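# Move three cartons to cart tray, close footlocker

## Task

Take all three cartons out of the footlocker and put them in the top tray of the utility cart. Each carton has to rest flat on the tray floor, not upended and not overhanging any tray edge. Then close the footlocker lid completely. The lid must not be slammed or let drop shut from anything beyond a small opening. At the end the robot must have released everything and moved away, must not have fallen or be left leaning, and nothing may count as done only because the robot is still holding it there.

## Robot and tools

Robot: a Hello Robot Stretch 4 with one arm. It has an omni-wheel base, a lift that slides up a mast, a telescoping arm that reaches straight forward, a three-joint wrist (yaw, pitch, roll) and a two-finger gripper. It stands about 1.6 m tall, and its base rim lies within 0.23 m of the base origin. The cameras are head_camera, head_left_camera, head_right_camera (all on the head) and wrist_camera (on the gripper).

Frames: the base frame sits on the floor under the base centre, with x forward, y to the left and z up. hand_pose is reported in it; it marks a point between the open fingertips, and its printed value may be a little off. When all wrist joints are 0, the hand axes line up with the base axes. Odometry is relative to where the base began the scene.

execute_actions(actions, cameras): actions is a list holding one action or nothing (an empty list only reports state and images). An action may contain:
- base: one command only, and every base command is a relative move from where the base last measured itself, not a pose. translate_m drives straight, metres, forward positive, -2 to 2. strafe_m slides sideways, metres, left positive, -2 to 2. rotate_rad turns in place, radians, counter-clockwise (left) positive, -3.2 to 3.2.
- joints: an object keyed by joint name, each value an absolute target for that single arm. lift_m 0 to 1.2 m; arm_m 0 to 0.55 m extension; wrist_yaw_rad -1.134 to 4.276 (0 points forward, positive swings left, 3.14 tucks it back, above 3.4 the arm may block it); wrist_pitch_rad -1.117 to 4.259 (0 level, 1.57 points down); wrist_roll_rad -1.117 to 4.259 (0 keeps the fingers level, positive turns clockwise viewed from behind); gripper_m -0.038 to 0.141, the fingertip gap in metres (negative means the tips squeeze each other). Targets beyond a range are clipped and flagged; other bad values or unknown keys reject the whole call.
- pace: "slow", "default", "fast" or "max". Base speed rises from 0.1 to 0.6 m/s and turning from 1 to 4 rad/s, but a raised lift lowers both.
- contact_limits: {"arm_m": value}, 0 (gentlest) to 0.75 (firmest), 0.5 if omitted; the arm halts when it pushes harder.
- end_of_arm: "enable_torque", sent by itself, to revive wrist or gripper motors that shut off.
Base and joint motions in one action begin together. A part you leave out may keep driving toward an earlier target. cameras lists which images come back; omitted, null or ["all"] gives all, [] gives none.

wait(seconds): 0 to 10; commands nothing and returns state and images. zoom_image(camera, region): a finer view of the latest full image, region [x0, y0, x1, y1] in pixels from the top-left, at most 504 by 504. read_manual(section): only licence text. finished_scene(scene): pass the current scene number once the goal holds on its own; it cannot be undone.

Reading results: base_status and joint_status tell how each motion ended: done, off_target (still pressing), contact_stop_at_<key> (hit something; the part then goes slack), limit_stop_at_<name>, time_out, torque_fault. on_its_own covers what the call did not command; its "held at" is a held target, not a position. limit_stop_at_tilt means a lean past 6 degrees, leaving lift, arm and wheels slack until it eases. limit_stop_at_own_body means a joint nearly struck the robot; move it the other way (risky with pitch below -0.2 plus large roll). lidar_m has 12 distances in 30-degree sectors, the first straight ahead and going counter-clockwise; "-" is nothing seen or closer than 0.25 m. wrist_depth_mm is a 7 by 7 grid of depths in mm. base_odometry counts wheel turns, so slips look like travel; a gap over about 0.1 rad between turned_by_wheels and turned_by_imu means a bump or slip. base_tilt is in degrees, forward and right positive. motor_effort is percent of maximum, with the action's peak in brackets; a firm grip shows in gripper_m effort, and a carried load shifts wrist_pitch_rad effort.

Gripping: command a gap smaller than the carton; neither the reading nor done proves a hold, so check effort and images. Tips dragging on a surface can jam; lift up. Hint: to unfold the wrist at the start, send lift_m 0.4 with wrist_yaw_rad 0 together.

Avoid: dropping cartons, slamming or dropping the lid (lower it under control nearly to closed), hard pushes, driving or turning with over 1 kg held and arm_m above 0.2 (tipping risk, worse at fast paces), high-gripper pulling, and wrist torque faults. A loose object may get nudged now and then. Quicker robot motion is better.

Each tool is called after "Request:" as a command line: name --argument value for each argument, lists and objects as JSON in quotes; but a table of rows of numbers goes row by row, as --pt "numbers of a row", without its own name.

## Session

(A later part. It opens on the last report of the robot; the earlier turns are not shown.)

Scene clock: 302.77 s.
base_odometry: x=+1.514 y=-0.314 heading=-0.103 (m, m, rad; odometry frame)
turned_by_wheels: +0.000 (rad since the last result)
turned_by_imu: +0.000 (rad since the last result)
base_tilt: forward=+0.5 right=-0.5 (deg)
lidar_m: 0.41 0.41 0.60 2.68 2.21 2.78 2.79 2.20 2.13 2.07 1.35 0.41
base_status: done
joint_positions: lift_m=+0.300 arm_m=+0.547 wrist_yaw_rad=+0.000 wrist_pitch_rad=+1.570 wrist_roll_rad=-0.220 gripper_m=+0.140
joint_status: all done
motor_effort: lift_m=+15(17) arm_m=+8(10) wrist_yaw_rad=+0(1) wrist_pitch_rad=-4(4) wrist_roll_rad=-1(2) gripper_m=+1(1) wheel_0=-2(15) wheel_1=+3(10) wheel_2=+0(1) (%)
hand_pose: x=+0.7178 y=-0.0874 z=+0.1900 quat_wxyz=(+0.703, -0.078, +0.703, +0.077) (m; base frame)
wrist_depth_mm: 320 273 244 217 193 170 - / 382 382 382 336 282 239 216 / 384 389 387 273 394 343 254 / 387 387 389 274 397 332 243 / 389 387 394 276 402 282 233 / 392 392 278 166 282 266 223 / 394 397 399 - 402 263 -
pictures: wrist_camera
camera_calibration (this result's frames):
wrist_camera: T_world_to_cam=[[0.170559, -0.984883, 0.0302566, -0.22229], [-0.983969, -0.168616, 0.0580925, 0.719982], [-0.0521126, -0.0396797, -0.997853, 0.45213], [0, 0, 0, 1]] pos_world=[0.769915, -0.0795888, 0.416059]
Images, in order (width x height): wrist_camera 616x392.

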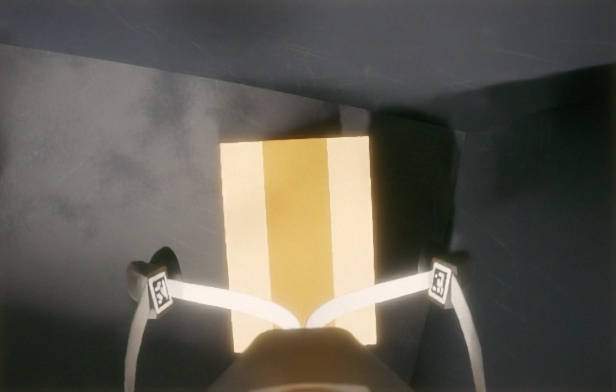

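Request:
execute_actions --actions '[{"joints":{"lift_m":0.213}}]' --cameras '["wrist_camera"]'

Request:
execute_actions --actions '[{"joints":{"gripper_m":0.05}}]' --cameras '[]'

Request:
execute_actions --actions '[{"joints":{"lift_m":0.6,"wrist_roll_rad":0}}]' --cameras '["wrist_camera"]'

Scene clock: 314.63 s.
base_odometry: x=+1.514 y=-0.314 heading=-0.103 (m, m, rad; odometry frame)
turned_by_wheels: +0.000 (rad since the last result)
turned_by_imu: +0.000 (rad since the last result)
base_tilt: forward=+0.5 right=-0.4 (deg)
lidar_m: 0.41 0.41 0.61 2.68 2.19 2.77 2.78 2.20 2.15 2.06 1.33 0.41
base_status: not commanded
joint_positions: lift_m=+0.213 arm_m=+0.547 wrist_yaw_rad=+0.000 wrist_pitch_rad=+1.570 wrist_roll_rad=-0.220 gripper_m=+0.140
joint_status: all done
motor_effort: lift_m=+15(14) arm_m=+7(7) wrist_yaw_rad=+1(1) wrist_pitch_rad=-4(4) wrist_roll_rad=-1(1) gripper_m=-1(1) wheel_0=-2(3) wheel_1=+3(3) wheel_2=+0(0) (%)
hand_pose: x=+0.7178 y=-0.0874 z=+0.1030 quat_wxyz=(+0.703, -0.078, +0.703, +0.077) (m; base frame)
wrist_depth_mm: 294 273 244 216 193 170 - / 294 297 300 300 281 238 216 / 297 300 185 185 304 310 254 / 300 303 187 187 190 310 243 / 303 304 188 189 190 282 231 / 303 304 188 166 191 266 223 / 306 307 190 - 315 263 -
pictures: wrist_camera
camera_calibration (this result's frames):
wrist_camera: T_world_to_cam=[[0.170559, -0.984883, 0.0302565, -0.219659], [-0.983968, -0.168616, 0.0580926, 0.725036], [-0.0521127, -0.0396797, -0.997853, 0.365346], [0, 0, 0, 1]] pos_world=[0.769917, -0.0795887, 0.329089]
Images, in order (width x height): wrist_camera 616x392.

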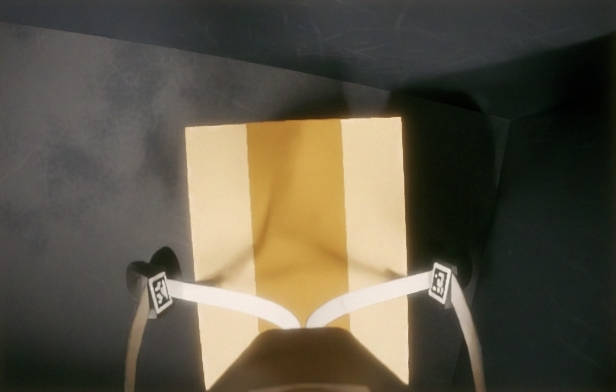

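Scene clock: 316.53 s.
base_odometry: x=+1.514 y=-0.314 heading=-0.103 (m, m, rad; odometry frame)
turned_by_wheels: +0.000 (rad since the last result)
turned_by_imu: +0.000 (rad since the last result)
base_tilt: forward=+0.5 right=-0.5 (deg)
lidar_m: 0.39 0.42 0.60 2.69 2.20 2.79 2.78 2.20 2.13 2.08 1.33 0.43
base_status: not commanded
joint_positions: lift_m=+0.213 arm_m=+0.547 wrist_yaw_rad=+0.000 wrist_pitch_rad=+1.570 wrist_roll_rad=-0.220 gripper_m=+0.051
joint_status: all done
motor_effort: lift_m=+18(18) arm_m=+7(8) wrist_yaw_rad=+0(0) wrist_pitch_rad=-4(0) wrist_roll_rad=+0(1) gripper_m=-32(34) wheel_0=-2(2) wheel_1=+3(3) wheel_2=+0(0) (%)
hand_pose: x=+0.7178 y=-0.0874 z=+0.1027 quat_wxyz=(+0.703, -0.078, +0.703, +0.078) (m; base frame)
wrist_depth_mm: 291 278 247 220 196 172 - / 294 294 297 298 286 241 220 / 294 298 170 171 173 304 255 / 298 301 171 172 174 307 244 / 300 301 172 174 175 309 232 / 301 181 173 174 176 243 223 / 304 306 174 - 177 281 -
pictures: none
No camera images: the call's "cameras" was empty. Leave "cameras" out to get every camera's image.

Scene clock: 319.10 s.
base_odometry: x=+1.514 y=-0.314 heading=-0.103 (m, m, rad; odometry frame)
turned_by_wheels: +0.000 (rad since the last result)
turned_by_imu: +0.000 (rad since the last result)
base_tilt: forward=+0.5 right=-0.4 (deg)
lidar_m: 0.41 0.42 0.59 2.67 2.20 2.79 2.78 2.18 2.11 2.05 1.36 0.42
base_status: not commanded
joint_positions: lift_m=+0.599 arm_m=+0.547 wrist_yaw_rad=+0.000 wrist_pitch_rad=+1.570 wrist_roll_rad=+0.000 gripper_m=+0.051
joint_status: all done
motor_effort: lift_m=+24(26) arm_m=+7(7) wrist_yaw_rad=+0(0) wrist_pitch_rad=-4(5) wrist_roll_rad=+1(4) gripper_m=-31(30) wheel_0=-2(2) wheel_1=+3(3) wheel_2=+0(0) (%)
hand_pose: x=+0.7178 y=-0.0874 z=+0.4892 quat_wxyz=(+0.707, +0.000, +0.707, +0.000) (m; base frame)
wrist_depth_mm: 251 254 264 267 270 267 500 / 336 351 366 373 373 707 699 / 661 676 170 171 173 723 732 / 683 691 171 172 174 723 732 / 615 699 172 173 175 741 732 / 634 181 174 174 175 397 741 / 654 668 174 - 177 750 750
pictures: wrist_camera
camera_calibration (this result's frames):
wrist_camera: T_world_to_cam=[[-0.0475412, -0.998415, 0.0301104, -0.0759007], [-0.997088, 0.0492344, 0.0582429, 0.73101], [-0.0596331, -0.0272538, -0.997848, 0.757222], [0, 0, 0, 1]] pos_world=[0.770428, -0.0911341, 0.715302]
Images, in order (width x height): wrist_camera 616x392.

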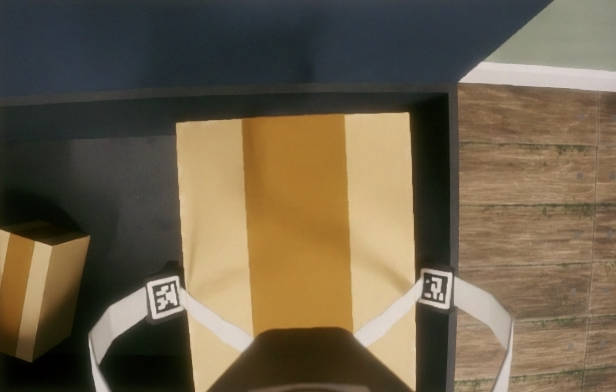

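Request:
execute_actions --actions '[{"base":{"rotate_rad":0.25},"joints":{"arm_m":0.15},"pace":"slow"}]' --cameras '[]'

Request:
execute_actions --actions '[{"base":{"translate_m":-2.0},"joints":{"lift_m":1.1},"pace":"fast"}]' --cameras '["head_right_camera"]'

Request:
execute_actions --actions '[{"base":{"rotate_rad":-1.84}}]' --cameras '[]'

Request:
execute_actions --actions '[{"base":{"strafe_m":-0.1},"joints":{"arm_m":0.45}}]' --cameras '["wrist_camera","head_camera"]'

Scene clock: 336.00 s.
base_odometry: x=+1.514 y=-0.314 heading=+0.146 (m, m, rad; odometry frame)
turned_by_wheels: +0.250 (rad since the last result)
turned_by_imu: +0.245 (rad since the last result)
base_tilt: forward=+0.5 right=-0.5 (deg)
lidar_m: 0.25 0.48 2.06 2.20 2.22 2.78 2.19 2.25 2.07 1.90 0.50 0.25
base_status: done
joint_positions: lift_m=+0.599 arm_m=+0.151 wrist_yaw_rad=+0.000 wrist_pitch_rad=+1.570 wrist_roll_rad=+0.000 gripper_m=+0.051
joint_status: all done
motor_effort: lift_m=+24(24) arm_m=-8(9) wrist_yaw_rad=-1(1) wrist_pitch_rad=-3(4) wrist_roll_rad=+1(2) gripper_m=-32(31) wheel_0=-1(4) wheel_1=-2(5) wheel_2=-2(8) (%)
hand_pose: x=+0.3225 y=-0.0874 z=+0.4892 quat_wxyz=(+0.707, +0.000, +0.707, +0.000) (m; base frame)
wrist_depth_mm: 549 615 676 676 691 603 415 / 554 661 683 683 691 569 413 / 707 691 171 171 173 530 569 / 699 707 171 172 174 544 723 / 707 707 173 173 175 741 741 / 707 181 173 174 175 732 759 / 715 521 174 - 177 750 750
pictures: none
No camera images: the call's "cameras" was empty. Leave "cameras" out to get every camera's image.

Scene clock: 342.30 s.
base_odometry: x=-0.465 y=-0.605 heading=+0.146 (m, m, rad; odometry frame)
turned_by_wheels: +0.000 (rad since the last result)
turned_by_imu: +0.008 (rad since the last result)
base_tilt: forward=+0.5 right=-0.4 (deg)
lidar_m: 0.25 3.40 2.46 1.62 1.01 0.82 0.81 0.51 0.44 1.49 1.79 0.25
base_status: done
joint_positions: lift_m=+1.100 arm_m=+0.151 wrist_yaw_rad=+0.000 wrist_pitch_rad=+1.570 wrist_roll_rad=+0.000 gripper_m=+0.051
joint_status: all done
motor_effort: lift_m=+24(25) arm_m=-7(7) wrist_yaw_rad=+0(0) wrist_pitch_rad=-4(5) wrist_roll_rad=+0(1) gripper_m=-31(32) wheel_0=-2(9) wheel_1=+0(12) wheel_2=-1(14) (%)
hand_pose: x=+0.3223 y=-0.0874 z=+0.9892 quat_wxyz=(+0.707, +0.000, +0.707, +0.000) (m; base frame)
wrist_depth_mm: 1160 1182 1182 1160 1229 1205 1229 / 1229 1205 1182 1205 1229 1205 1229 / 1182 1205 170 171 173 1229 1255 / 1205 1229 171 172 175 1281 1255 / 1205 1205 172 173 175 1281 1281 / 1205 181 173 174 175 1281 1281 / 1205 1281 174 - 177 1118 1308
pictures: head_right_camera
Images, in order (width x height): head_right_camera 420x672.

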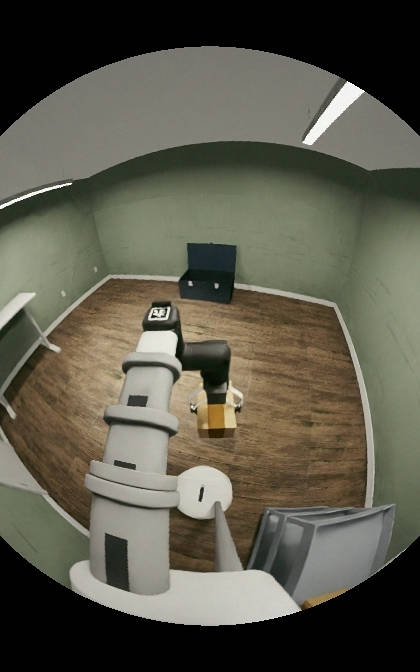

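Scene clock: 345.00 s.
base_odometry: x=-0.465 y=-0.605 heading=-1.693 (m, m, rad; odometry frame)
turned_by_wheels: -1.839 (rad since the last result)
turned_by_imu: -1.809 (rad since the last result)
base_tilt: forward=+0.5 right=-0.4 (deg)
lidar_m: 0.25 1.56 2.20 2.38 2.46 3.39 3.29 1.18 0.88 0.80 0.64 0.25
base_status: done
joint_positions: lift_m=+1.100 arm_m=+0.151 wrist_yaw_rad=+0.000 wrist_pitch_rad=+1.570 wrist_roll_rad=+0.000 gripper_m=+0.051
joint_status: not commanded
motor_effort: lift_m=+23(24) arm_m=-7(7) wrist_yaw_rad=-1(1) wrist_pitch_rad=-3(2) wrist_roll_rad=+0(0) gripper_m=-31(32) wheel_0=+3(4) wheel_1=+2(6) wheel_2=+2(8) (%)
hand_pose: x=+0.3224 y=-0.0874 z=+0.9893 quat_wxyz=(+0.707, +0.000, +0.707, +0.000) (m; base frame)
wrist_depth_mm: 1205 1160 1205 413 415 418 421 / 1182 1205 1205 413 418 421 418 / 1205 1205 171 172 173 1078 1008 / 1182 1205 171 172 174 1281 1042 / 1229 1229 172 173 175 1255 1060 / 1205 180 173 174 176 1229 1078 / 1229 1281 173 - 177 1255 1078
pictures: none
No camera images: the call's "cameras" was empty. Leave "cameras" out to get every camera's image.

Scene clock: 347.00 s.
base_odometry: x=-0.564 y=-0.593 heading=-1.694 (m, m, rad; odometry frame)
turned_by_wheels: +0.000 (rad since the last result)
turned_by_imu: +0.000 (rad since the last result)
base_tilt: forward=+0.5 right=-0.5 (deg)
lidar_m: 0.42 1.57 2.21 2.48 2.52 3.38 2.85 1.04 0.74 0.70 0.64 0.47
base_status: done
joint_positions: lift_m=+1.100 arm_m=+0.449 wrist_yaw_rad=+0.000 wrist_pitch_rad=+1.570 wrist_roll_rad=+0.000 gripper_m=+0.051
joint_status: all done
motor_effort: lift_m=+23(23) arm_m=+7(7) wrist_yaw_rad=+0(0) wrist_pitch_rad=-3(7) wrist_roll_rad=+1(1) gripper_m=-32(30) wheel_0=-2(10) wheel_1=-1(13) wheel_2=+0(0) (%)
hand_pose: x=+0.6199 y=-0.0874 z=+0.9893 quat_wxyz=(+0.707, +0.000, +0.707, +0.000) (m; base frame)
wrist_depth_mm: 1160 407 410 413 413 415 424 / 1182 413 410 415 415 421 394 / 1205 415 171 171 173 424 375 / 1229 1205 171 172 174 427 382 / 1205 1229 171 173 175 433 392 / 1255 181 173 174 176 433 433 / 1229 1229 174 - 177 394 404
pictures: head_camera, wrist_camera
camera_calibration (this result's frames):
wrist_camera: T_world_to_cam=[[-0.0476147, -0.998412, 0.0300933, -0.0955528], [-0.997105, 0.0492971, 0.0578864, 0.60458], [-0.059278, -0.0272499, -0.99787, 1.25019], [0, 0, 0, 1]] pos_world=[0.67239, -0.0911375, 1.21541]
Images, in order (width x height): head_camera 420x560, wrist_camera 616x392.

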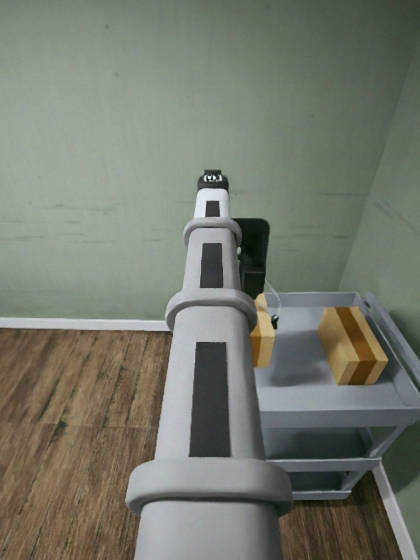

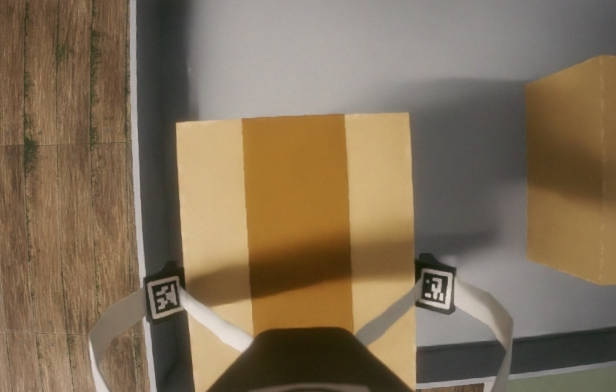

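Request:
execute_actions --actions '[{"base":{"strafe_m":-0.14},"joints":{"arm_m":0.5,"lift_m":1.08}}]' --cameras '["wrist_camera"]'

Request:
execute_actions --actions '[{"joints":{"lift_m":0.986},"pace":"slow"}]' --cameras '["wrist_camera"]'

Scene clock: 357.87 s.
base_odometry: x=-0.703 y=-0.576 heading=-1.694 (m, m, rad; odometry frame)
turned_by_wheels: +0.000 (rad since the last result)
turned_by_imu: +0.000 (rad since the last result)
base_tilt: forward=+0.6 right=-0.4 (deg)
lidar_m: 0.44 0.44 2.19 2.62 2.72 2.97 2.24 0.85 0.58 0.57 0.60 0.47
base_status: done
joint_positions: lift_m=+1.080 arm_m=+0.499 wrist_yaw_rad=+0.000 wrist_pitch_rad=+1.570 wrist_roll_rad=+0.000 gripper_m=+0.051
joint_status: all done
motor_effort: lift_m=+18(21) arm_m=+7(8) wrist_yaw_rad=+0(1) wrist_pitch_rad=-5(6) wrist_roll_rad=+1(1) gripper_m=-32(32) wheel_0=+1(9) wheel_1=-1(9) wheel_2=-1(0) (%)
hand_pose: x=+0.6698 y=-0.0874 z=+0.9697 quat_wxyz=(+0.707, +0.000, +0.707, +0.000) (m; base frame)
wrist_depth_mm: 379 389 389 392 392 394 397 / 387 389 392 397 397 399 402 / 392 392 171 171 173 283 283 / 394 394 171 172 174 286 285 / 392 399 172 172 175 287 290 / 399 180 173 174 175 290 291 / 399 404 174 - 177 415 349
pictures: wrist_camera
camera_calibration (this result's frames):
wrist_camera: T_world_to_cam=[[-0.0476519, -0.99841, 0.0301136, -0.0925822], [-0.997078, 0.0493471, 0.0583095, 0.655034], [-0.0597028, -0.027247, -0.997844, 1.23386], [0, 0, 0, 1]] pos_world=[0.722373, -0.0911401, 1.19579]
Images, in order (width x height): wrist_camera 616x392.

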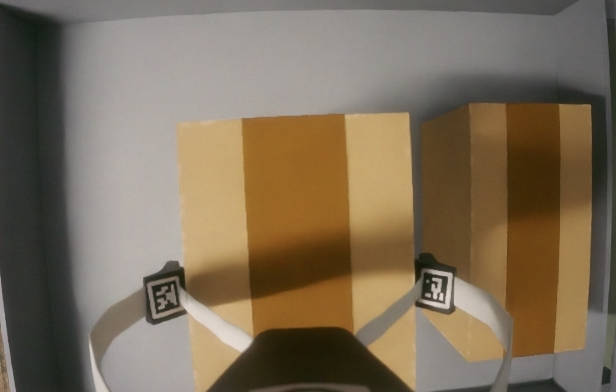

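Scene clock: 359.53 s.
base_odometry: x=-0.703 y=-0.576 heading=-1.694 (m, m, rad; odometry frame)
turned_by_wheels: +0.000 (rad since the last result)
turned_by_imu: +0.000 (rad since the last result)
base_tilt: forward=+0.5 right=-0.4 (deg)
lidar_m: 0.44 0.48 2.18 2.61 2.70 2.99 2.22 0.86 0.59 0.56 0.60 0.47
base_status: not commanded
joint_positions: lift_m=+0.986 arm_m=+0.499 wrist_yaw_rad=+0.000 wrist_pitch_rad=+1.570 wrist_roll_rad=+0.000 gripper_m=+0.051
joint_status: all done
motor_effort: lift_m=+18(17) arm_m=+7(7) wrist_yaw_rad=-1(0) wrist_pitch_rad=-5(4) wrist_roll_rad=+1(1) gripper_m=-32(32) wheel_0=+1(1) wheel_1=-1(2) wheel_2=-1(1) (%)
hand_pose: x=+0.6698 y=-0.0874 z=+0.8757 quat_wxyz=(+0.707, +0.000, +0.707, +0.000) (m; base frame)
wrist_depth_mm: 293 294 296 298 300 301 304 / 294 298 298 300 303 304 200 / 296 298 170 171 173 260 190 / 298 301 171 173 174 264 192 / 300 303 172 173 174 265 193 / 304 181 173 174 175 217 198 / 306 307 174 - 177 265 -
pictures: wrist_camera
camera_calibration (this result's frames):
wrist_camera: T_world_to_cam=[[-0.0476523, -0.99841, 0.0301136, -0.0897521], [-0.997078, 0.0493474, 0.0583096, 0.660519], [-0.0597029, -0.027247, -0.997844, 1.14009], [0, 0, 0, 1]] pos_world=[0.722379, -0.0911401, 1.10182]
Images, in order (width x height): wrist_camera 616x392.

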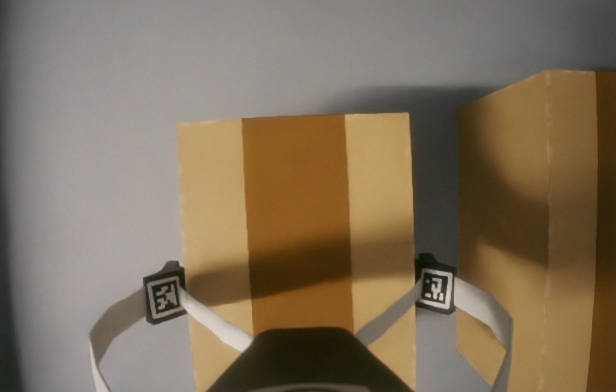

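Request:
execute_actions --actions '[{"joints":{"gripper_m":0.14}}]' --cameras '[]'

Request:
execute_actions --actions '[{"joints":{"lift_m":1.08},"pace":"fast"}]' --cameras '["wrist_camera"]'

Request:
execute_actions --actions '[{"base":{"rotate_rad":2.04},"joints":{"arm_m":0.15},"pace":"fast"}]' --cameras '[]'

Request:
execute_actions --actions '[{"base":{"translate_m":0.4},"joints":{"lift_m":0.55},"pace":"max"}]' --cameras '[]'

Request:
execute_actions --actions '[{"base":{"translate_m":1.9},"pace":"max"}]' --cameras '[]'

Request:
execute_actions --actions '[{"base":{"rotate_rad":-0.44},"joints":{"arm_m":0.45,"wrist_roll_rad":0.3},"pace":"fast"}]' --cameras '["wrist_camera","head_camera"]'

Scene clock: 373.07 s.
base_odometry: x=-0.703 y=-0.576 heading=-1.694 (m, m, rad; odometry frame)
turned_by_wheels: +0.000 (rad since the last result)
turned_by_imu: +0.000 (rad since the last result)
base_tilt: forward=+0.4 right=-0.5 (deg)
lidar_m: 0.45 0.45 2.19 2.61 2.70 2.67 2.25 0.87 0.58 0.55 0.60 0.47
base_status: not commanded
joint_positions: lift_m=+0.986 arm_m=+0.499 wrist_yaw_rad=+0.000 wrist_pitch_rad=+1.571 wrist_roll_rad=+0.000 gripper_m=+0.140
joint_status: all done
motor_effort: lift_m=+18(18) arm_m=+7(7) wrist_yaw_rad=+2(2) wrist_pitch_rad=-5(10) wrist_roll_rad=+1(1) gripper_m=-1(31) wheel_0=+1(1) wheel_1=-1(2) wheel_2=-1(1) (%)
hand_pose: x=+0.6697 y=-0.0874 z=+0.8757 quat_wxyz=(+0.707, +0.000, +0.707, +0.000) (m; base frame)
wrist_depth_mm: 296 294 298 300 303 307 306 / 296 297 301 303 307 304 199 / 297 301 185 187 304 260 191 / 301 303 187 188 190 263 193 / 304 304 189 189 190 231 195 / 304 306 190 166 193 230 199 / 306 309 191 - 317 246 -
pictures: none
No camera images: the call's "cameras" was empty. Leave "cameras" out to get every camera's image.

Scene clock: 374.23 s.
base_odometry: x=-0.703 y=-0.576 heading=-1.694 (m, m, rad; odometry frame)
turned_by_wheels: +0.000 (rad since the last result)
turned_by_imu: +0.000 (rad since the last result)
base_tilt: forward=+0.5 right=-0.5 (deg)
lidar_m: 0.43 0.45 2.18 2.62 2.71 2.70 2.24 0.85 0.61 0.55 0.60 0.47
base_status: not commanded
joint_positions: lift_m=+1.080 arm_m=+0.499 wrist_yaw_rad=+0.000 wrist_pitch_rad=+1.570 wrist_roll_rad=+0.000 gripper_m=+0.140
joint_status: all done
motor_effort: lift_m=+21(24) arm_m=+7(8) wrist_yaw_rad=+2(2) wrist_pitch_rad=-5(5) wrist_roll_rad=+0(1) gripper_m=+0(1) wheel_0=+1(1) wheel_1=-2(1) wheel_2=+0(1) (%)
hand_pose: x=+0.6697 y=-0.0874 z=+0.9695 quat_wxyz=(+0.707, +0.000, +0.707, +0.000) (m; base frame)
wrist_depth_mm: 384 384 392 394 399 402 404 / 387 389 394 397 397 402 402 / 389 397 397 397 399 285 286 / 394 394 397 282 404 289 291 / 394 399 399 283 404 290 291 / 399 399 286 166 290 291 293 / 399 407 404 - 413 413 351
pictures: wrist_camera
camera_calibration (this result's frames):
wrist_camera: T_world_to_cam=[[-0.0482483, -0.998381, 0.0301165, -0.0921803], [-0.997045, 0.0499445, 0.0583696, 0.654957], [-0.0597793, -0.0272112, -0.997841, 1.23371], [0, 0, 0, 1]] pos_world=[0.722325, -0.0911717, 1.1956]
Images, in order (width x height): wrist_camera 616x392.

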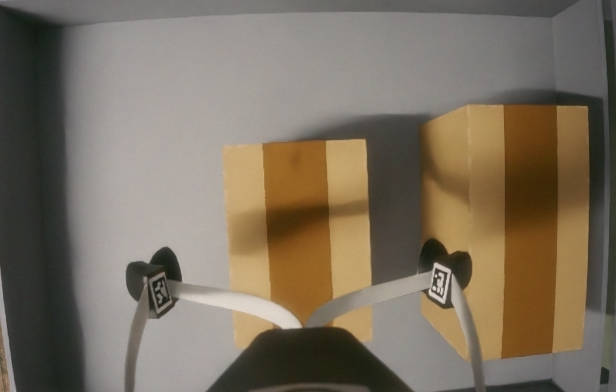

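Scene clock: 377.03 s.
base_odometry: x=-0.703 y=-0.576 heading=+0.346 (m, m, rad; odometry frame)
turned_by_wheels: +2.039 (rad since the last result)
turned_by_imu: +2.005 (rad since the last result)
base_tilt: forward=+0.6 right=-0.4 (deg)
lidar_m: 2.64 2.57 2.44 0.92 0.61 0.58 0.56 0.49 0.43 0.46 2.09 2.60
base_status: done
joint_positions: lift_m=+1.080 arm_m=+0.151 wrist_yaw_rad=+0.000 wrist_pitch_rad=+1.570 wrist_roll_rad=+0.000 gripper_m=+0.140
joint_status: all done
motor_effort: lift_m=+20(21) arm_m=-7(8) wrist_yaw_rad=+1(1) wrist_pitch_rad=-3(5) wrist_roll_rad=+0(1) gripper_m=+1(0) wheel_0=-2(6) wheel_1=-2(3) wheel_2=-2(6) (%)
hand_pose: x=+0.3224 y=-0.0874 z=+0.9696 quat_wxyz=(+0.707, +0.000, +0.707, +0.000) (m; base frame)
wrist_depth_mm: 1160 1160 1160 1182 1229 1182 1205 / 1160 1182 1182 1182 1229 1205 1229 / 1182 1205 1182 1205 1229 1229 1229 / 1205 1182 1205 1229 1229 1205 1205 / 1160 1182 1229 1182 1255 1255 1255 / 1205 1182 1008 166 1255 1255 1255 / 1182 1205 1205 - 1098 1098 1255
pictures: none
No camera images: the call's "cameras" was empty. Leave "cameras" out to get every camera's image.

Scene clock: 379.70 s.
base_odometry: x=-0.327 y=-0.440 heading=+0.346 (m, m, rad; odometry frame)
turned_by_wheels: +0.000 (rad since the last result)
turned_by_imu: -0.002 (rad since the last result)
base_tilt: forward=+0.4 right=-0.5 (deg)
lidar_m: 2.26 2.40 2.26 1.44 1.01 0.94 0.97 0.66 0.64 1.75 2.32 2.25
base_status: done
joint_positions: lift_m=+0.550 arm_m=+0.151 wrist_yaw_rad=+0.000 wrist_pitch_rad=+1.570 wrist_roll_rad=+0.000 gripper_m=+0.140
joint_status: all done
motor_effort: lift_m=+17(16) arm_m=-7(7) wrist_yaw_rad=+0(0) wrist_pitch_rad=-4(4) wrist_roll_rad=+0(0) gripper_m=+1(0) wheel_0=+2(4) wheel_1=+1(8) wheel_2=-1(12) (%)
hand_pose: x=+0.3224 y=-0.0874 z=+0.4399 quat_wxyz=(+0.707, +0.000, +0.707, +0.000) (m; base frame)
wrist_depth_mm: 640 640 661 654 668 668 668 / 640 654 668 661 668 676 668 / 661 661 654 683 676 676 683 / 654 668 668 668 676 683 683 / 661 661 668 676 683 676 683 / 668 676 477 166 691 691 699 / 668 480 462 - 683 699 707
pictures: none
No camera images: the call's "cameras" was empty. Leave "cameras" out to get every camera's image.

Scene clock: 385.03 s.
base_odometry: x=+1.461 y=+0.205 heading=+0.346 (m, m, rad; odometry frame)
turned_by_wheels: +0.000 (rad since the last result)
turned_by_imu: -0.008 (rad since the last result)
base_tilt: forward=+0.5 right=-0.4 (deg)
lidar_m: 1.11 1.47 2.15 1.70 1.95 2.65 2.38 2.53 2.57 0.81 0.56 0.52
base_status: done
joint_positions: lift_m=+0.550 arm_m=+0.151 wrist_yaw_rad=+0.000 wrist_pitch_rad=+1.570 wrist_roll_rad=+0.000 gripper_m=+0.140
joint_status: not commanded
motor_effort: lift_m=+16(16) arm_m=-7(7) wrist_yaw_rad=+0(1) wrist_pitch_rad=-3(4) wrist_roll_rad=+0(0) gripper_m=+0(1) wheel_0=+1(5) wheel_1=+0(6) wheel_2=+2(14) (%)
hand_pose: x=+0.3224 y=-0.0874 z=+0.4399 quat_wxyz=(+0.707, +0.000, +0.707, +0.000) (m; base frame)
wrist_depth_mm: 640 654 654 654 634 530 647 / 647 654 661 661 484 368 647 / 654 661 661 668 668 484 370 / 654 668 668 668 676 683 585 / 668 661 668 676 676 683 699 / 668 668 473 166 691 683 691 / 676 508 462 - 699 699 691
pictures: none
No camera images: the call's "cameras" was empty. Leave "cameras" out to get every camera's image.

Scene clock: 386.73 s.
base_odometry: x=+1.461 y=+0.205 heading=-0.094 (m, m, rad; odometry frame)
turned_by_wheels: -0.440 (rad since the last result)
turned_by_imu: -0.433 (rad since the last result)
base_tilt: forward=+0.5 right=-0.5 (deg)
lidar_m: 0.51 1.15 1.64 2.17 1.67 2.12 2.66 2.38 2.64 2.55 0.75 0.53
base_status: done
joint_positions: lift_m=+0.550 arm_m=+0.449 wrist_yaw_rad=+0.000 wrist_pitch_rad=+1.570 wrist_roll_rad=+0.300 gripper_m=+0.140
joint_status: all done
motor_effort: lift_m=+17(16) arm_m=+7(8) wrist_yaw_rad=-1(0) wrist_pitch_rad=-3(3) wrist_roll_rad=+1(4) gripper_m=+1(1) wheel_0=+0(7) wheel_1=+0(10) wheel_2=-1(9) (%)
hand_pose: x=+0.6199 y=-0.0874 z=+0.4399 quat_wxyz=(+0.700, +0.106, +0.699, -0.105) (m; base frame)
wrist_depth_mm: 640 418 634 640 634 647 640 / 640 436 634 634 647 647 647 / 647 647 640 525 647 654 654 / 654 647 559 530 654 640 496 / 654 661 459 597 492 377 535 / 661 668 368 166 342 683 707 / 668 676 661 - 699 699 699
pictures: head_camera, wrist_camera
camera_calibration (this result's frames):
wrist_camera: T_world_to_cam=[[-0.340593, -0.939738, 0.0298156, 0.107845], [-0.937989, 0.341796, 0.0579023, 0.625309], [-0.0646039, -0.00824555, -0.997877, 0.706884], [0, 0, 0, 1]] pos_world=[0.668932, -0.106554, 0.665961]
Images, in order (width x height): head_camera 420x560, wrist_camera 616x392.

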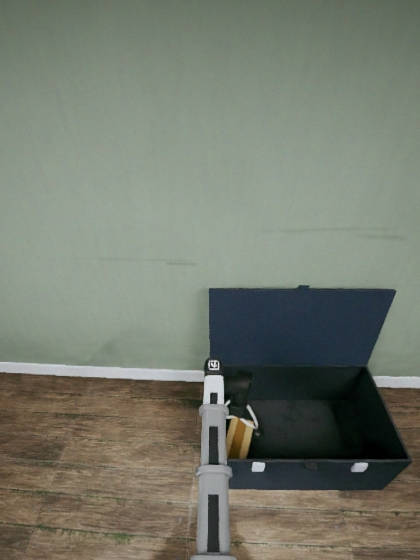

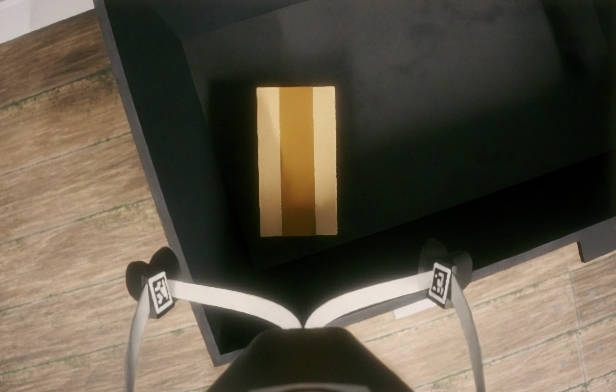

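Request:
execute_actions --actions '[{"base":{"strafe_m":-0.023},"joints":{"arm_m":0.53,"wrist_roll_rad":0.33,"lift_m":0.48},"pace":"fast"}]' --cameras '["wrist_camera"]'

Request:
execute_actions --actions '[{"joints":{"lift_m":0.3},"pace":"slow"}]' --cameras '["wrist_camera","head_left_camera"]'

Scene clock: 400.53 s.
base_odometry: x=+1.458 y=+0.182 heading=-0.094 (m, m, rad; odometry frame)
turned_by_wheels: +0.000 (rad since the last result)
turned_by_imu: +0.000 (rad since the last result)
base_tilt: forward=+0.6 right=-0.5 (deg)
lidar_m: 0.51 1.15 1.63 2.19 1.74 2.14 2.66 2.37 2.63 2.54 0.72 0.54
base_status: done
joint_positions: lift_m=+0.480 arm_m=+0.529 wrist_yaw_rad=+0.000 wrist_pitch_rad=+1.570 wrist_roll_rad=+0.330 gripper_m=+0.140
joint_status: all done
motor_effort: lift_m=+15(15) arm_m=+7(8) wrist_yaw_rad=+0(1) wrist_pitch_rad=-3(5) wrist_roll_rad=+1(2) gripper_m=+0(0) wheel_0=-2(8) wheel_1=+1(9) wheel_2=+0(0) (%)
hand_pose: x=+0.6999 y=-0.0874 z=+0.3700 quat_wxyz=(+0.698, +0.116, +0.697, -0.116) (m; base frame)
wrist_depth_mm: 273 382 473 564 569 574 574 / 281 413 559 569 574 580 580 / 574 359 569 574 580 585 580 / 585 320 564 459 585 585 585 / 585 266 492 462 580 549 484 / 591 258 377 166 452 389 362 / 603 445 340 - 373 317 291
pictures: wrist_camera
camera_calibration (this result's frames):
wrist_camera: T_world_to_cam=[[-0.36865, -0.92909, 0.029819, 0.157743], [-0.9273, 0.369801, 0.0579872, 0.699333], [-0.0649024, -0.00627417, -0.997872, 0.642685], [0, 0, 0, 1]] pos_world=[0.748355, -0.108024, 0.596062]
Images, in order (width x height): wrist_camera 616x392.

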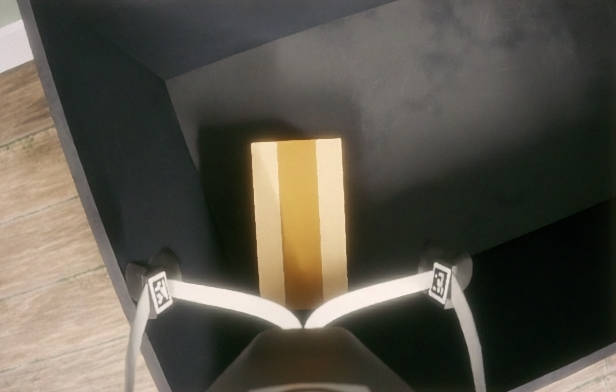

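Scene clock: 402.77 s.
base_odometry: x=+1.458 y=+0.182 heading=-0.094 (m, m, rad; odometry frame)
turned_by_wheels: +0.000 (rad since the last result)
turned_by_imu: +0.000 (rad since the last result)
base_tilt: forward=+0.5 right=-0.5 (deg)
lidar_m: 0.52 1.15 1.62 2.19 1.71 2.14 2.65 2.35 2.63 2.53 0.73 0.54
base_status: not commanded
joint_positions: lift_m=+0.300 arm_m=+0.529 wrist_yaw_rad=+0.000 wrist_pitch_rad=+1.570 wrist_roll_rad=+0.330 gripper_m=+0.140
joint_status: all done
motor_effort: lift_m=+15(15) arm_m=+7(7) wrist_yaw_rad=+1(2) wrist_pitch_rad=-3(3) wrist_roll_rad=+1(0) gripper_m=-1(1) wheel_0=-2(2) wheel_1=+1(1) wheel_2=+0(0) (%)
hand_pose: x=+0.6999 y=-0.0874 z=+0.1900 quat_wxyz=(+0.698, +0.116, +0.697, -0.116) (m; base frame)
wrist_depth_mm: 273 379 379 384 387 389 394 / 252 382 384 384 392 394 399 / 231 362 387 273 392 397 402 / 213 317 392 273 394 399 404 / 196 248 394 277 402 404 407 / 181 216 278 166 283 392 362 / 170 217 336 - 370 317 293
pictures: head_left_camera, wrist_camera
camera_calibration (this result's frames):
wrist_camera: T_world_to_cam=[[-0.368649, -0.92909, 0.029819, 0.163109], [-0.9273, 0.3698, 0.0579873, 0.70977], [-0.0649025, -0.00627419, -0.997872, 0.46311], [0, 0, 0, 1]] pos_world=[0.748356, -0.108024, 0.416103]
Images, in order (width x height): head_left_camera 420x672, wrist_camera 616x392.

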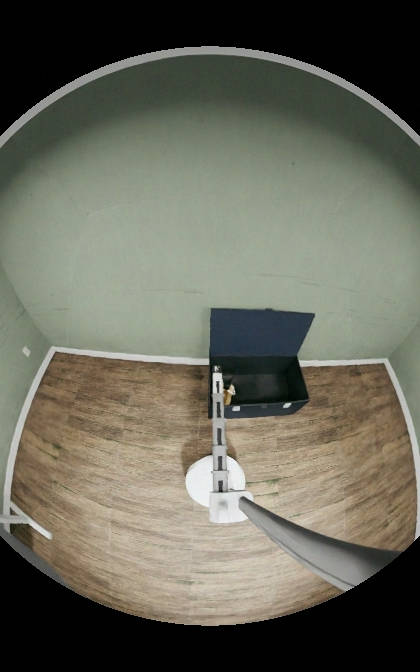

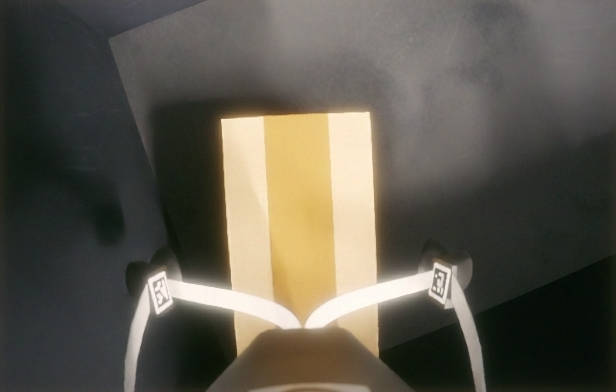

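Request:
execute_actions --actions '[{"joints":{"lift_m":0.213}}]' --cameras '[]'

Request:
execute_actions --actions '[{"joints":{"gripper_m":0.05}}]' --cameras '[]'

Request:
execute_actions --actions '[{"joints":{"lift_m":0.6}}]' --cameras '["wrist_camera"]'

Scene clock: 409.63 s.
base_odometry: x=+1.458 y=+0.182 heading=-0.094 (m, m, rad; odometry frame)
turned_by_wheels: +0.000 (rad since the last result)
turned_by_imu: +0.000 (rad since the last result)
base_tilt: forward=+0.5 right=-0.5 (deg)
lidar_m: 0.52 1.15 1.64 2.19 1.74 2.13 2.65 2.37 2.63 2.54 0.72 0.54
base_status: not commanded
joint_positions: lift_m=+0.213 arm_m=+0.529 wrist_yaw_rad=+0.000 wrist_pitch_rad=+1.570 wrist_roll_rad=+0.330 gripper_m=+0.140
joint_status: all done
motor_effort: lift_m=+15(16) arm_m=+7(7) wrist_yaw_rad=+0(1) wrist_pitch_rad=-4(3) wrist_roll_rad=+1(1) gripper_m=+0(0) wheel_0=-2(2) wheel_1=+1(1) wheel_2=+0(0) (%)
hand_pose: x=+0.6999 y=-0.0874 z=+0.1030 quat_wxyz=(+0.698, +0.116, +0.697, -0.116) (m; base frame)
wrist_depth_mm: 272 296 298 301 301 304 307 / 253 297 298 300 304 304 309 / 231 300 185 185 187 307 312 / 213 301 186 187 189 310 312 / 196 248 188 188 190 314 319 / 181 216 189 165 191 317 319 / 170 217 190 - 193 317 293
pictures: none
No camera images: the call's "cameras" was empty. Leave "cameras" out to get every camera's image.

Scene clock: 411.53 s.
base_odometry: x=+1.458 y=+0.182 heading=-0.094 (m, m, rad; odometry frame)
turned_by_wheels: +0.000 (rad since the last result)
turned_by_imu: +0.000 (rad since the last result)
base_tilt: forward=+0.5 right=-0.4 (deg)
lidar_m: 0.51 1.14 1.62 2.18 1.72 2.12 2.64 2.38 2.63 2.55 0.73 0.52
base_status: not commanded
joint_positions: lift_m=+0.213 arm_m=+0.529 wrist_yaw_rad=+0.000 wrist_pitch_rad=+1.570 wrist_roll_rad=+0.330 gripper_m=+0.051
joint_status: all done
motor_effort: lift_m=+19(19) arm_m=+7(7) wrist_yaw_rad=+1(1) wrist_pitch_rad=-3(5) wrist_roll_rad=+1(1) gripper_m=-33(32) wheel_0=-2(2) wheel_1=+1(1) wheel_2=+0(0) (%)
hand_pose: x=+0.6999 y=-0.0874 z=+0.1026 quat_wxyz=(+0.698, +0.116, +0.697, -0.116) (m; base frame)
wrist_depth_mm: 271 293 297 298 298 301 303 / 251 294 168 170 298 303 304 / 230 297 169 170 173 307 309 / 211 300 170 171 174 306 309 / 195 268 172 172 175 307 312 / 180 181 173 174 175 312 314 / 170 232 174 - 178 312 290
pictures: none
No camera images: the call's "cameras" was empty. Leave "cameras" out to get every camera's image.

Scene clock: 414.10 s.
base_odometry: x=+1.458 y=+0.182 heading=-0.094 (m, m, rad; odometry frame)
turned_by_wheels: +0.000 (rad since the last result)
turned_by_imu: +0.000 (rad since the last result)
base_tilt: forward=+0.5 right=-0.5 (deg)
lidar_m: 0.51 1.14 1.64 2.20 1.72 2.13 2.65 2.37 2.61 2.55 0.74 0.54
base_status: not commanded
joint_positions: lift_m=+0.599 arm_m=+0.529 wrist_yaw_rad=+0.000 wrist_pitch_rad=+1.570 wrist_roll_rad=+0.330 gripper_m=+0.051
joint_status: all done
motor_effort: lift_m=+25(28) arm_m=+7(7) wrist_yaw_rad=+1(0) wrist_pitch_rad=-3(3) wrist_roll_rad=+1(1) gripper_m=-33(32) wheel_0=-2(2) wheel_1=+1(1) wheel_2=+1(1) (%)
hand_pose: x=+0.6999 y=-0.0874 z=+0.4891 quat_wxyz=(+0.698, +0.116, +0.697, -0.116) (m; base frame)
wrist_depth_mm: 574 389 473 591 683 683 699 / 691 477 168 170 683 691 699 / 691 480 169 170 173 691 699 / 707 699 170 172 174 707 707 / 707 715 172 173 175 580 473 / 723 180 173 174 175 387 574 / 723 732 175 - 178 750 768
pictures: wrist_camera
camera_calibration (this result's frames):
wrist_camera: T_world_to_cam=[[-0.368677, -0.929079, 0.0298216, 0.154213], [-0.927289, 0.369828, 0.0579939, 0.692428], [-0.0649098, -0.00627226, -0.997871, 0.761613], [0, 0, 0, 1]] pos_world=[0.748371, -0.108026, 0.715236]
Images, in order (width x height): wrist_camera 616x392.

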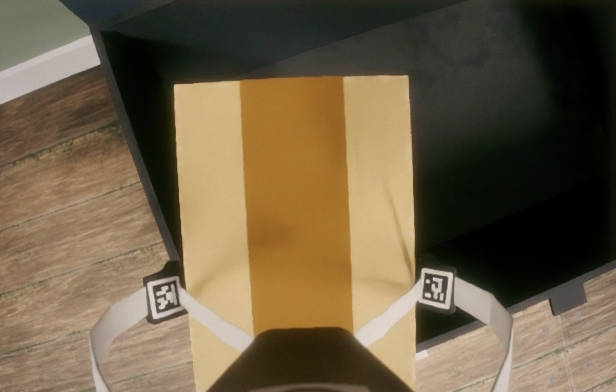

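Request:
execute_actions --actions '[{"joints":{"arm_m":0.15,"wrist_roll_rad":0},"pace":"fast"}]' --cameras '[]'

Request:
execute_actions --actions '[{"base":{"rotate_rad":0.47}}]' --cameras '[]'

Request:
execute_actions --actions '[{"base":{"translate_m":-2.0},"joints":{"lift_m":1.1},"pace":"fast"}]' --cameras '[]'

Request:
execute_actions --actions '[{"base":{"rotate_rad":-2.07}}]' --cameras '["head_camera","wrist_camera"]'

Scene clock: 426.57 s.
base_odometry: x=+1.458 y=+0.182 heading=-0.094 (m, m, rad; odometry frame)
turned_by_wheels: +0.000 (rad since the last result)
turned_by_imu: +0.000 (rad since the last result)
base_tilt: forward=+0.5 right=-0.5 (deg)
lidar_m: 0.52 1.13 1.63 2.18 1.70 2.12 2.65 2.35 2.64 2.53 0.74 0.26
base_status: not commanded
joint_positions: lift_m=+0.599 arm_m=+0.151 wrist_yaw_rad=+0.000 wrist_pitch_rad=+1.570 wrist_roll_rad=+0.000 gripper_m=+0.051
joint_status: all done
motor_effort: lift_m=+25(25) arm_m=-7(8) wrist_yaw_rad=+2(1) wrist_pitch_rad=-4(2) wrist_roll_rad=-1(5) gripper_m=-32(33) wheel_0=-2(2) wheel_1=+1(1) wheel_2=+0(0) (%)
hand_pose: x=+0.3223 y=-0.0874 z=+0.4891 quat_wxyz=(+0.707, +0.000, +0.707, +0.000) (m; base frame)
wrist_depth_mm: 683 699 399 399 399 392 397 / 691 691 169 170 480 591 580 / 699 699 169 170 172 741 732 / 715 723 170 172 174 732 732 / 699 707 172 173 174 732 741 / 723 180 173 175 176 741 750 / 732 517 175 - 178 741 750
pictures: none
No camera images: the call's "cameras" was empty. Leave "cameras" out to get every camera's image.

Scene clock: 427.83 s.
base_odometry: x=+1.458 y=+0.182 heading=+0.376 (m, m, rad; odometry frame)
turned_by_wheels: +0.470 (rad since the last result)
turned_by_imu: +0.462 (rad since the last result)
base_tilt: forward=+0.6 right=-0.3 (deg)
lidar_m: 1.14 1.56 2.18 1.74 2.06 2.63 2.37 2.58 2.54 0.79 0.52 0.25
base_status: done
joint_positions: lift_m=+0.599 arm_m=+0.151 wrist_yaw_rad=+0.000 wrist_pitch_rad=+1.570 wrist_roll_rad=+0.000 gripper_m=+0.051
joint_status: not commanded
motor_effort: lift_m=+25(25) arm_m=-7(7) wrist_yaw_rad=+1(1) wrist_pitch_rad=-2(2) wrist_roll_rad=-2(1) gripper_m=-31(34) wheel_0=+0(10) wheel_1=-2(8) wheel_2=-2(9) (%)
hand_pose: x=+0.3225 y=-0.0874 z=+0.4891 quat_wxyz=(+0.708, +0.000, +0.707, +0.000) (m; base frame)
wrist_depth_mm: 691 707 699 707 691 699 691 / 691 699 168 170 377 691 699 / 699 699 169 170 172 484 404 / 699 715 171 172 174 732 569 / 715 715 172 173 175 741 750 / 715 181 173 174 177 750 750 / 715 517 175 - 177 750 750
pictures: none
No camera images: the call's "cameras" was empty. Leave "cameras" out to get every camera's image.

Scene clock: 434.13 s.
base_odometry: x=-0.402 y=-0.552 heading=+0.376 (m, m, rad; odometry frame)
turned_by_wheels: +0.000 (rad since the last result)
turned_by_imu: +0.008 (rad since the last result)
base_tilt: forward=+0.5 right=-0.3 (deg)
lidar_m: 0.33 2.53 2.39 1.32 0.96 0.88 0.77 0.53 0.51 1.64 2.22 0.25
base_status: done
joint_positions: lift_m=+1.099 arm_m=+0.151 wrist_yaw_rad=+0.000 wrist_pitch_rad=+1.570 wrist_roll_rad=+0.000 gripper_m=+0.051
joint_status: all done
motor_effort: lift_m=+25(27) arm_m=-7(7) wrist_yaw_rad=-1(0) wrist_pitch_rad=-3(6) wrist_roll_rad=-1(1) gripper_m=-33(32) wheel_0=-1(4) wheel_1=+0(7) wheel_2=-1(13) (%)
hand_pose: x=+0.3224 y=-0.0874 z=+0.9892 quat_wxyz=(+0.707, +0.000, +0.707, +0.000) (m; base frame)
wrist_depth_mm: 1182 1160 1229 1229 1229 1229 1229 / 1205 1205 169 169 1205 1229 1229 / 1205 1205 169 170 172 1255 1229 / 1205 1229 170 172 174 1255 1281 / 1229 1229 172 173 175 1281 1281 / 1229 180 173 173 175 1281 1281 / 1229 1229 174 - 178 1308 1281
pictures: none
No camera images: the call's "cameras" was empty. Leave "cameras" out to get every camera's image.

Scene clock: 437.00 s.
base_odometry: x=-0.402 y=-0.552 heading=-1.694 (m, m, rad; odometry frame)
turned_by_wheels: -2.070 (rad since the last result)
turned_by_imu: -2.035 (rad since the last result)
base_tilt: forward=+0.6 right=-0.5 (deg)
lidar_m: 0.31 1.63 2.26 2.31 2.38 3.30 3.22 1.27 0.94 0.85 0.75 0.25
base_status: done
joint_positions: lift_m=+1.100 arm_m=+0.151 wrist_yaw_rad=+0.000 wrist_pitch_rad=+1.570 wrist_roll_rad=+0.000 gripper_m=+0.051
joint_status: not commanded
motor_effort: lift_m=+24(25) arm_m=-7(7) wrist_yaw_rad=+1(0) wrist_pitch_rad=-3(1) wrist_roll_rad=-2(1) gripper_m=-34(32) wheel_0=+3(7) wheel_1=+2(7) wheel_2=+1(8) (%)
hand_pose: x=+0.3224 y=-0.0874 z=+0.9893 quat_wxyz=(+0.707, +0.000, +0.707, +0.000) (m; base frame)
wrist_depth_mm: 1205 1160 1205 397 382 397 394 / 1182 1182 169 170 741 750 759 / 1205 1205 170 170 173 1229 1098 / 1182 1205 170 171 173 1229 1138 / 1229 1255 172 173 175 1255 1118 / 1229 180 174 174 176 1255 1138 / 1229 1255 174 - 178 1255 1182
pictures: head_camera, wrist_camera
camera_calibration (this result's frames):
wrist_camera: T_world_to_cam=[[-0.048198, -0.998384, 0.0300958, -0.109528], [-0.997073, 0.0498815, 0.0579479, 0.307941], [-0.0593555, -0.0272147, -0.997866, 1.23256], [0, 0, 0, 1]] pos_world=[0.374919, -0.0911684, 1.21538]
Images, in order (width x height): head_camera 420x560, wrist_camera 616x392.

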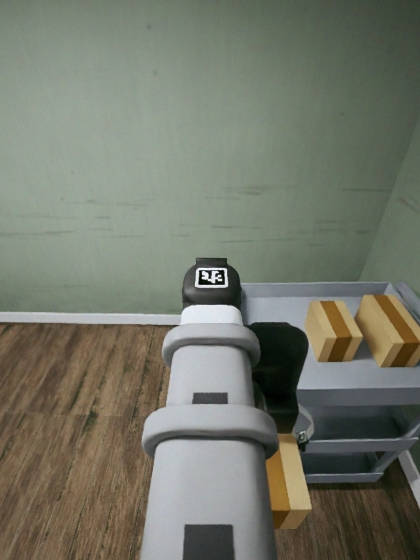

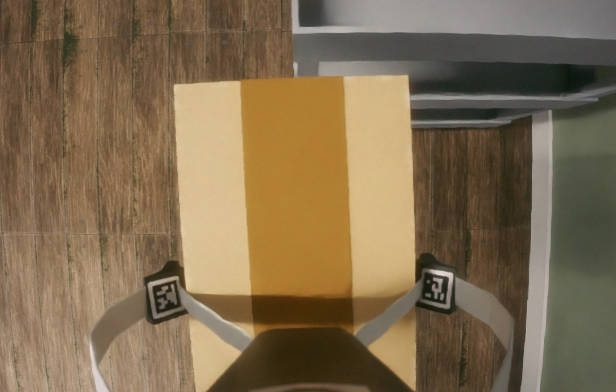

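Request:
execute_actions --actions '[{"base":{"strafe_m":-0.105},"joints":{"arm_m":0.545,"lift_m":1.13}}]' --cameras '["wrist_camera"]'

Scene clock: 442.63 s.
base_odometry: x=-0.506 y=-0.539 heading=-1.694 (m, m, rad; odometry frame)
turned_by_wheels: +0.000 (rad since the last result)
turned_by_imu: +0.000 (rad since the last result)
base_tilt: forward=+0.5 right=-0.5 (deg)
lidar_m: 0.49 1.62 2.28 2.42 2.51 3.30 3.05 1.11 0.82 0.75 0.73 0.52
base_status: done
joint_positions: lift_m=+1.129 arm_m=+0.544 wrist_yaw_rad=+0.000 wrist_pitch_rad=+1.570 wrist_roll_rad=+0.000 gripper_m=+0.051
joint_status: all done
motor_effort: lift_m=+25(27) arm_m=+7(9) wrist_yaw_rad=-1(1) wrist_pitch_rad=-3(7) wrist_roll_rad=-1(0) gripper_m=-30(32) wheel_0=+0(10) wheel_1=-1(4) wheel_2=+0(0) (%)
hand_pose: x=+0.7150 y=-0.0874 z=+1.0192 quat_wxyz=(+0.708, +0.000, +0.707, +0.000) (m; base frame)
wrist_depth_mm: 1205 1205 436 436 442 445 449 / 1205 1255 169 170 445 449 452 / 1205 1255 169 171 172 332 410 / 1229 1229 170 171 173 336 375 / 1255 1255 172 173 175 338 377 / 1229 180 173 174 175 338 466 / 1281 1255 174 - 178 462 466
pictures: wrist_camera
camera_calibration (this result's frames):
wrist_camera: T_world_to_cam=[[-0.0479528, -0.998397, 0.0300801, -0.0916665], [-0.997104, 0.0496268, 0.0576226, 0.697969], [-0.059023, -0.0272298, -0.997885, 1.28545], [0, 0, 0, 1]] pos_world=[0.767424, -0.0911549, 1.24527]
Images, in order (width x height): wrist_camera 616x392.

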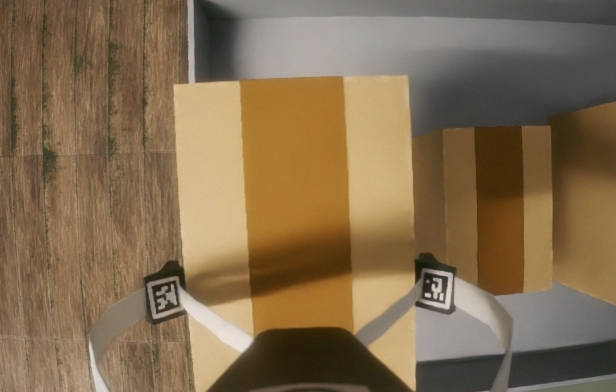

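Request:
execute_actions --actions '[{"joints":{"lift_m":0.986},"pace":"slow"}]' --cameras '["wrist_camera"]'

Request:
execute_actions --actions '[{"joints":{"gripper_m":0.135}}]' --cameras '[]'

Request:
execute_actions --actions '[{"joints":{"lift_m":1.1},"pace":"fast"}]' --cameras '["wrist_camera"]'

Scene clock: 450.63 s.
base_odometry: x=-0.506 y=-0.539 heading=-1.694 (m, m, rad; odometry frame)
turned_by_wheels: +0.000 (rad since the last result)
turned_by_imu: +0.000 (rad since the last result)
base_tilt: forward=+0.5 right=-0.4 (deg)
lidar_m: 0.50 1.65 2.27 2.42 2.50 3.31 3.10 1.13 0.82 0.74 0.74 0.52
base_status: not commanded
joint_positions: lift_m=+0.986 arm_m=+0.544 wrist_yaw_rad=+0.000 wrist_pitch_rad=+1.570 wrist_roll_rad=+0.000 gripper_m=+0.051
joint_status: all done
motor_effort: lift_m=+19(24) arm_m=+7(7) wrist_yaw_rad=+0(0) wrist_pitch_rad=-3(3) wrist_roll_rad=-1(1) gripper_m=-32(31) wheel_0=+0(0) wheel_1=-1(1) wheel_2=+0(0) (%)
hand_pose: x=+0.7149 y=-0.0874 z=+0.8756 quat_wxyz=(+0.707, +0.000, +0.707, +0.000) (m; base frame)
wrist_depth_mm: 1060 291 297 297 298 303 304 / 1060 293 168 170 300 306 306 / 1078 291 169 171 172 255 189 / 1098 287 170 171 173 259 189 / 1098 1098 172 173 175 263 191 / 1098 181 173 174 176 216 198 / 1118 268 174 - 177 317 -
pictures: wrist_camera
camera_calibration (this result's frames):
wrist_camera: T_world_to_cam=[[-0.0479497, -0.998397, 0.0300849, -0.0873575], [-0.997099, 0.0496267, 0.0577211, 0.706125], [-0.0591216, -0.0272299, -0.997879, 1.14232], [0, 0, 0, 1]] pos_world=[0.767423, -0.0911549, 1.10177]
Images, in order (width x height): wrist_camera 616x392.

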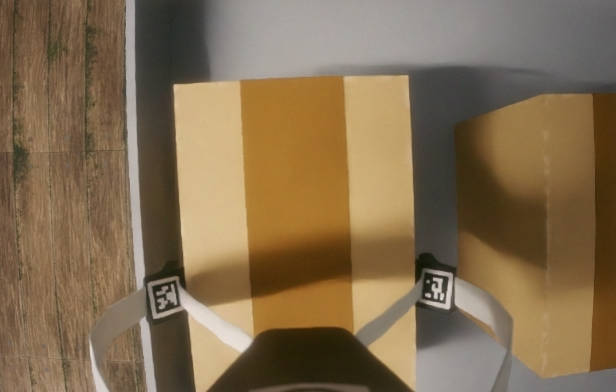

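Scene clock: 452.47 s.
base_odometry: x=-0.506 y=-0.539 heading=-1.694 (m, m, rad; odometry frame)
turned_by_wheels: +0.000 (rad since the last result)
turned_by_imu: +0.000 (rad since the last result)
base_tilt: forward=+0.6 right=-0.4 (deg)
lidar_m: 0.49 1.63 2.28 2.42 2.50 3.31 3.06 1.12 0.83 0.76 0.72 0.53
base_status: not commanded
joint_positions: lift_m=+0.986 arm_m=+0.544 wrist_yaw_rad=+0.000 wrist_pitch_rad=+1.571 wrist_roll_rad=+0.000 gripper_m=+0.135
joint_status: all done
motor_effort: lift_m=+19(19) arm_m=+7(7) wrist_yaw_rad=+2(1) wrist_pitch_rad=-5(9) wrist_roll_rad=-1(1) gripper_m=+0(32) wheel_0=+0(0) wheel_1=-1(1) wheel_2=+0(0) (%)
hand_pose: x=+0.7147 y=-0.0874 z=+0.8756 quat_wxyz=(+0.707, +0.000, +0.707, +0.000) (m; base frame)
wrist_depth_mm: 1060 296 301 301 304 304 307 / 1098 296 298 301 304 307 307 / 1078 294 186 187 189 254 192 / 1078 291 186 188 191 257 193 / 1078 1098 189 190 191 244 194 / 1118 1118 190 189 192 229 199 / 1098 691 191 - 317 319 -
pictures: none
No camera images: the call's "cameras" was empty. Leave "cameras" out to get every camera's image.

Scene clock: 453.70 s.
base_odometry: x=-0.506 y=-0.539 heading=-1.694 (m, m, rad; odometry frame)
turned_by_wheels: +0.000 (rad since the last result)
turned_by_imu: +0.000 (rad since the last result)
base_tilt: forward=+0.5 right=-0.4 (deg)
lidar_m: 0.50 1.62 2.26 2.43 2.48 3.32 3.06 1.14 0.81 0.75 0.73 0.53
base_status: not commanded
joint_positions: lift_m=+1.100 arm_m=+0.544 wrist_yaw_rad=+0.000 wrist_pitch_rad=+1.570 wrist_roll_rad=+0.000 gripper_m=+0.135
joint_status: all done
motor_effort: lift_m=+21(21) arm_m=+7(7) wrist_yaw_rad=+2(2) wrist_pitch_rad=-5(5) wrist_roll_rad=+0(1) gripper_m=+0(1) wheel_0=+0(0) wheel_1=-1(1) wheel_2=+0(0) (%)
hand_pose: x=+0.7147 y=-0.0874 z=+0.9895 quat_wxyz=(+0.707, +0.000, +0.707, +0.000) (m; base frame)
wrist_depth_mm: 1182 1205 410 413 418 418 424 / 1182 1182 415 415 418 424 430 / 1205 1229 370 301 424 306 307 / 1205 1229 364 301 424 309 307 / 1182 1229 357 304 424 309 312 / 1205 1205 306 304 427 312 442 / 1255 1229 427 - 436 436 442
pictures: wrist_camera
camera_calibration (this result's frames):
wrist_camera: T_world_to_cam=[[-0.0486684, -0.998361, 0.0301165, -0.0903092], [-0.997024, 0.050364, 0.0583729, 0.698673], [-0.059794, -0.0271859, -0.99784, 1.25636], [0, 0, 0, 1]] pos_world=[0.767321, -0.0911939, 1.21558]
Images, in order (width x height): wrist_camera 616x392.

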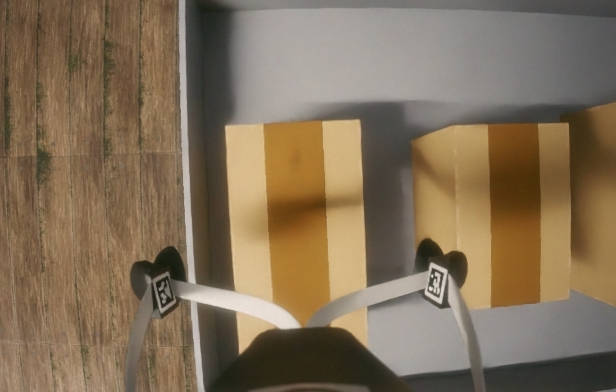

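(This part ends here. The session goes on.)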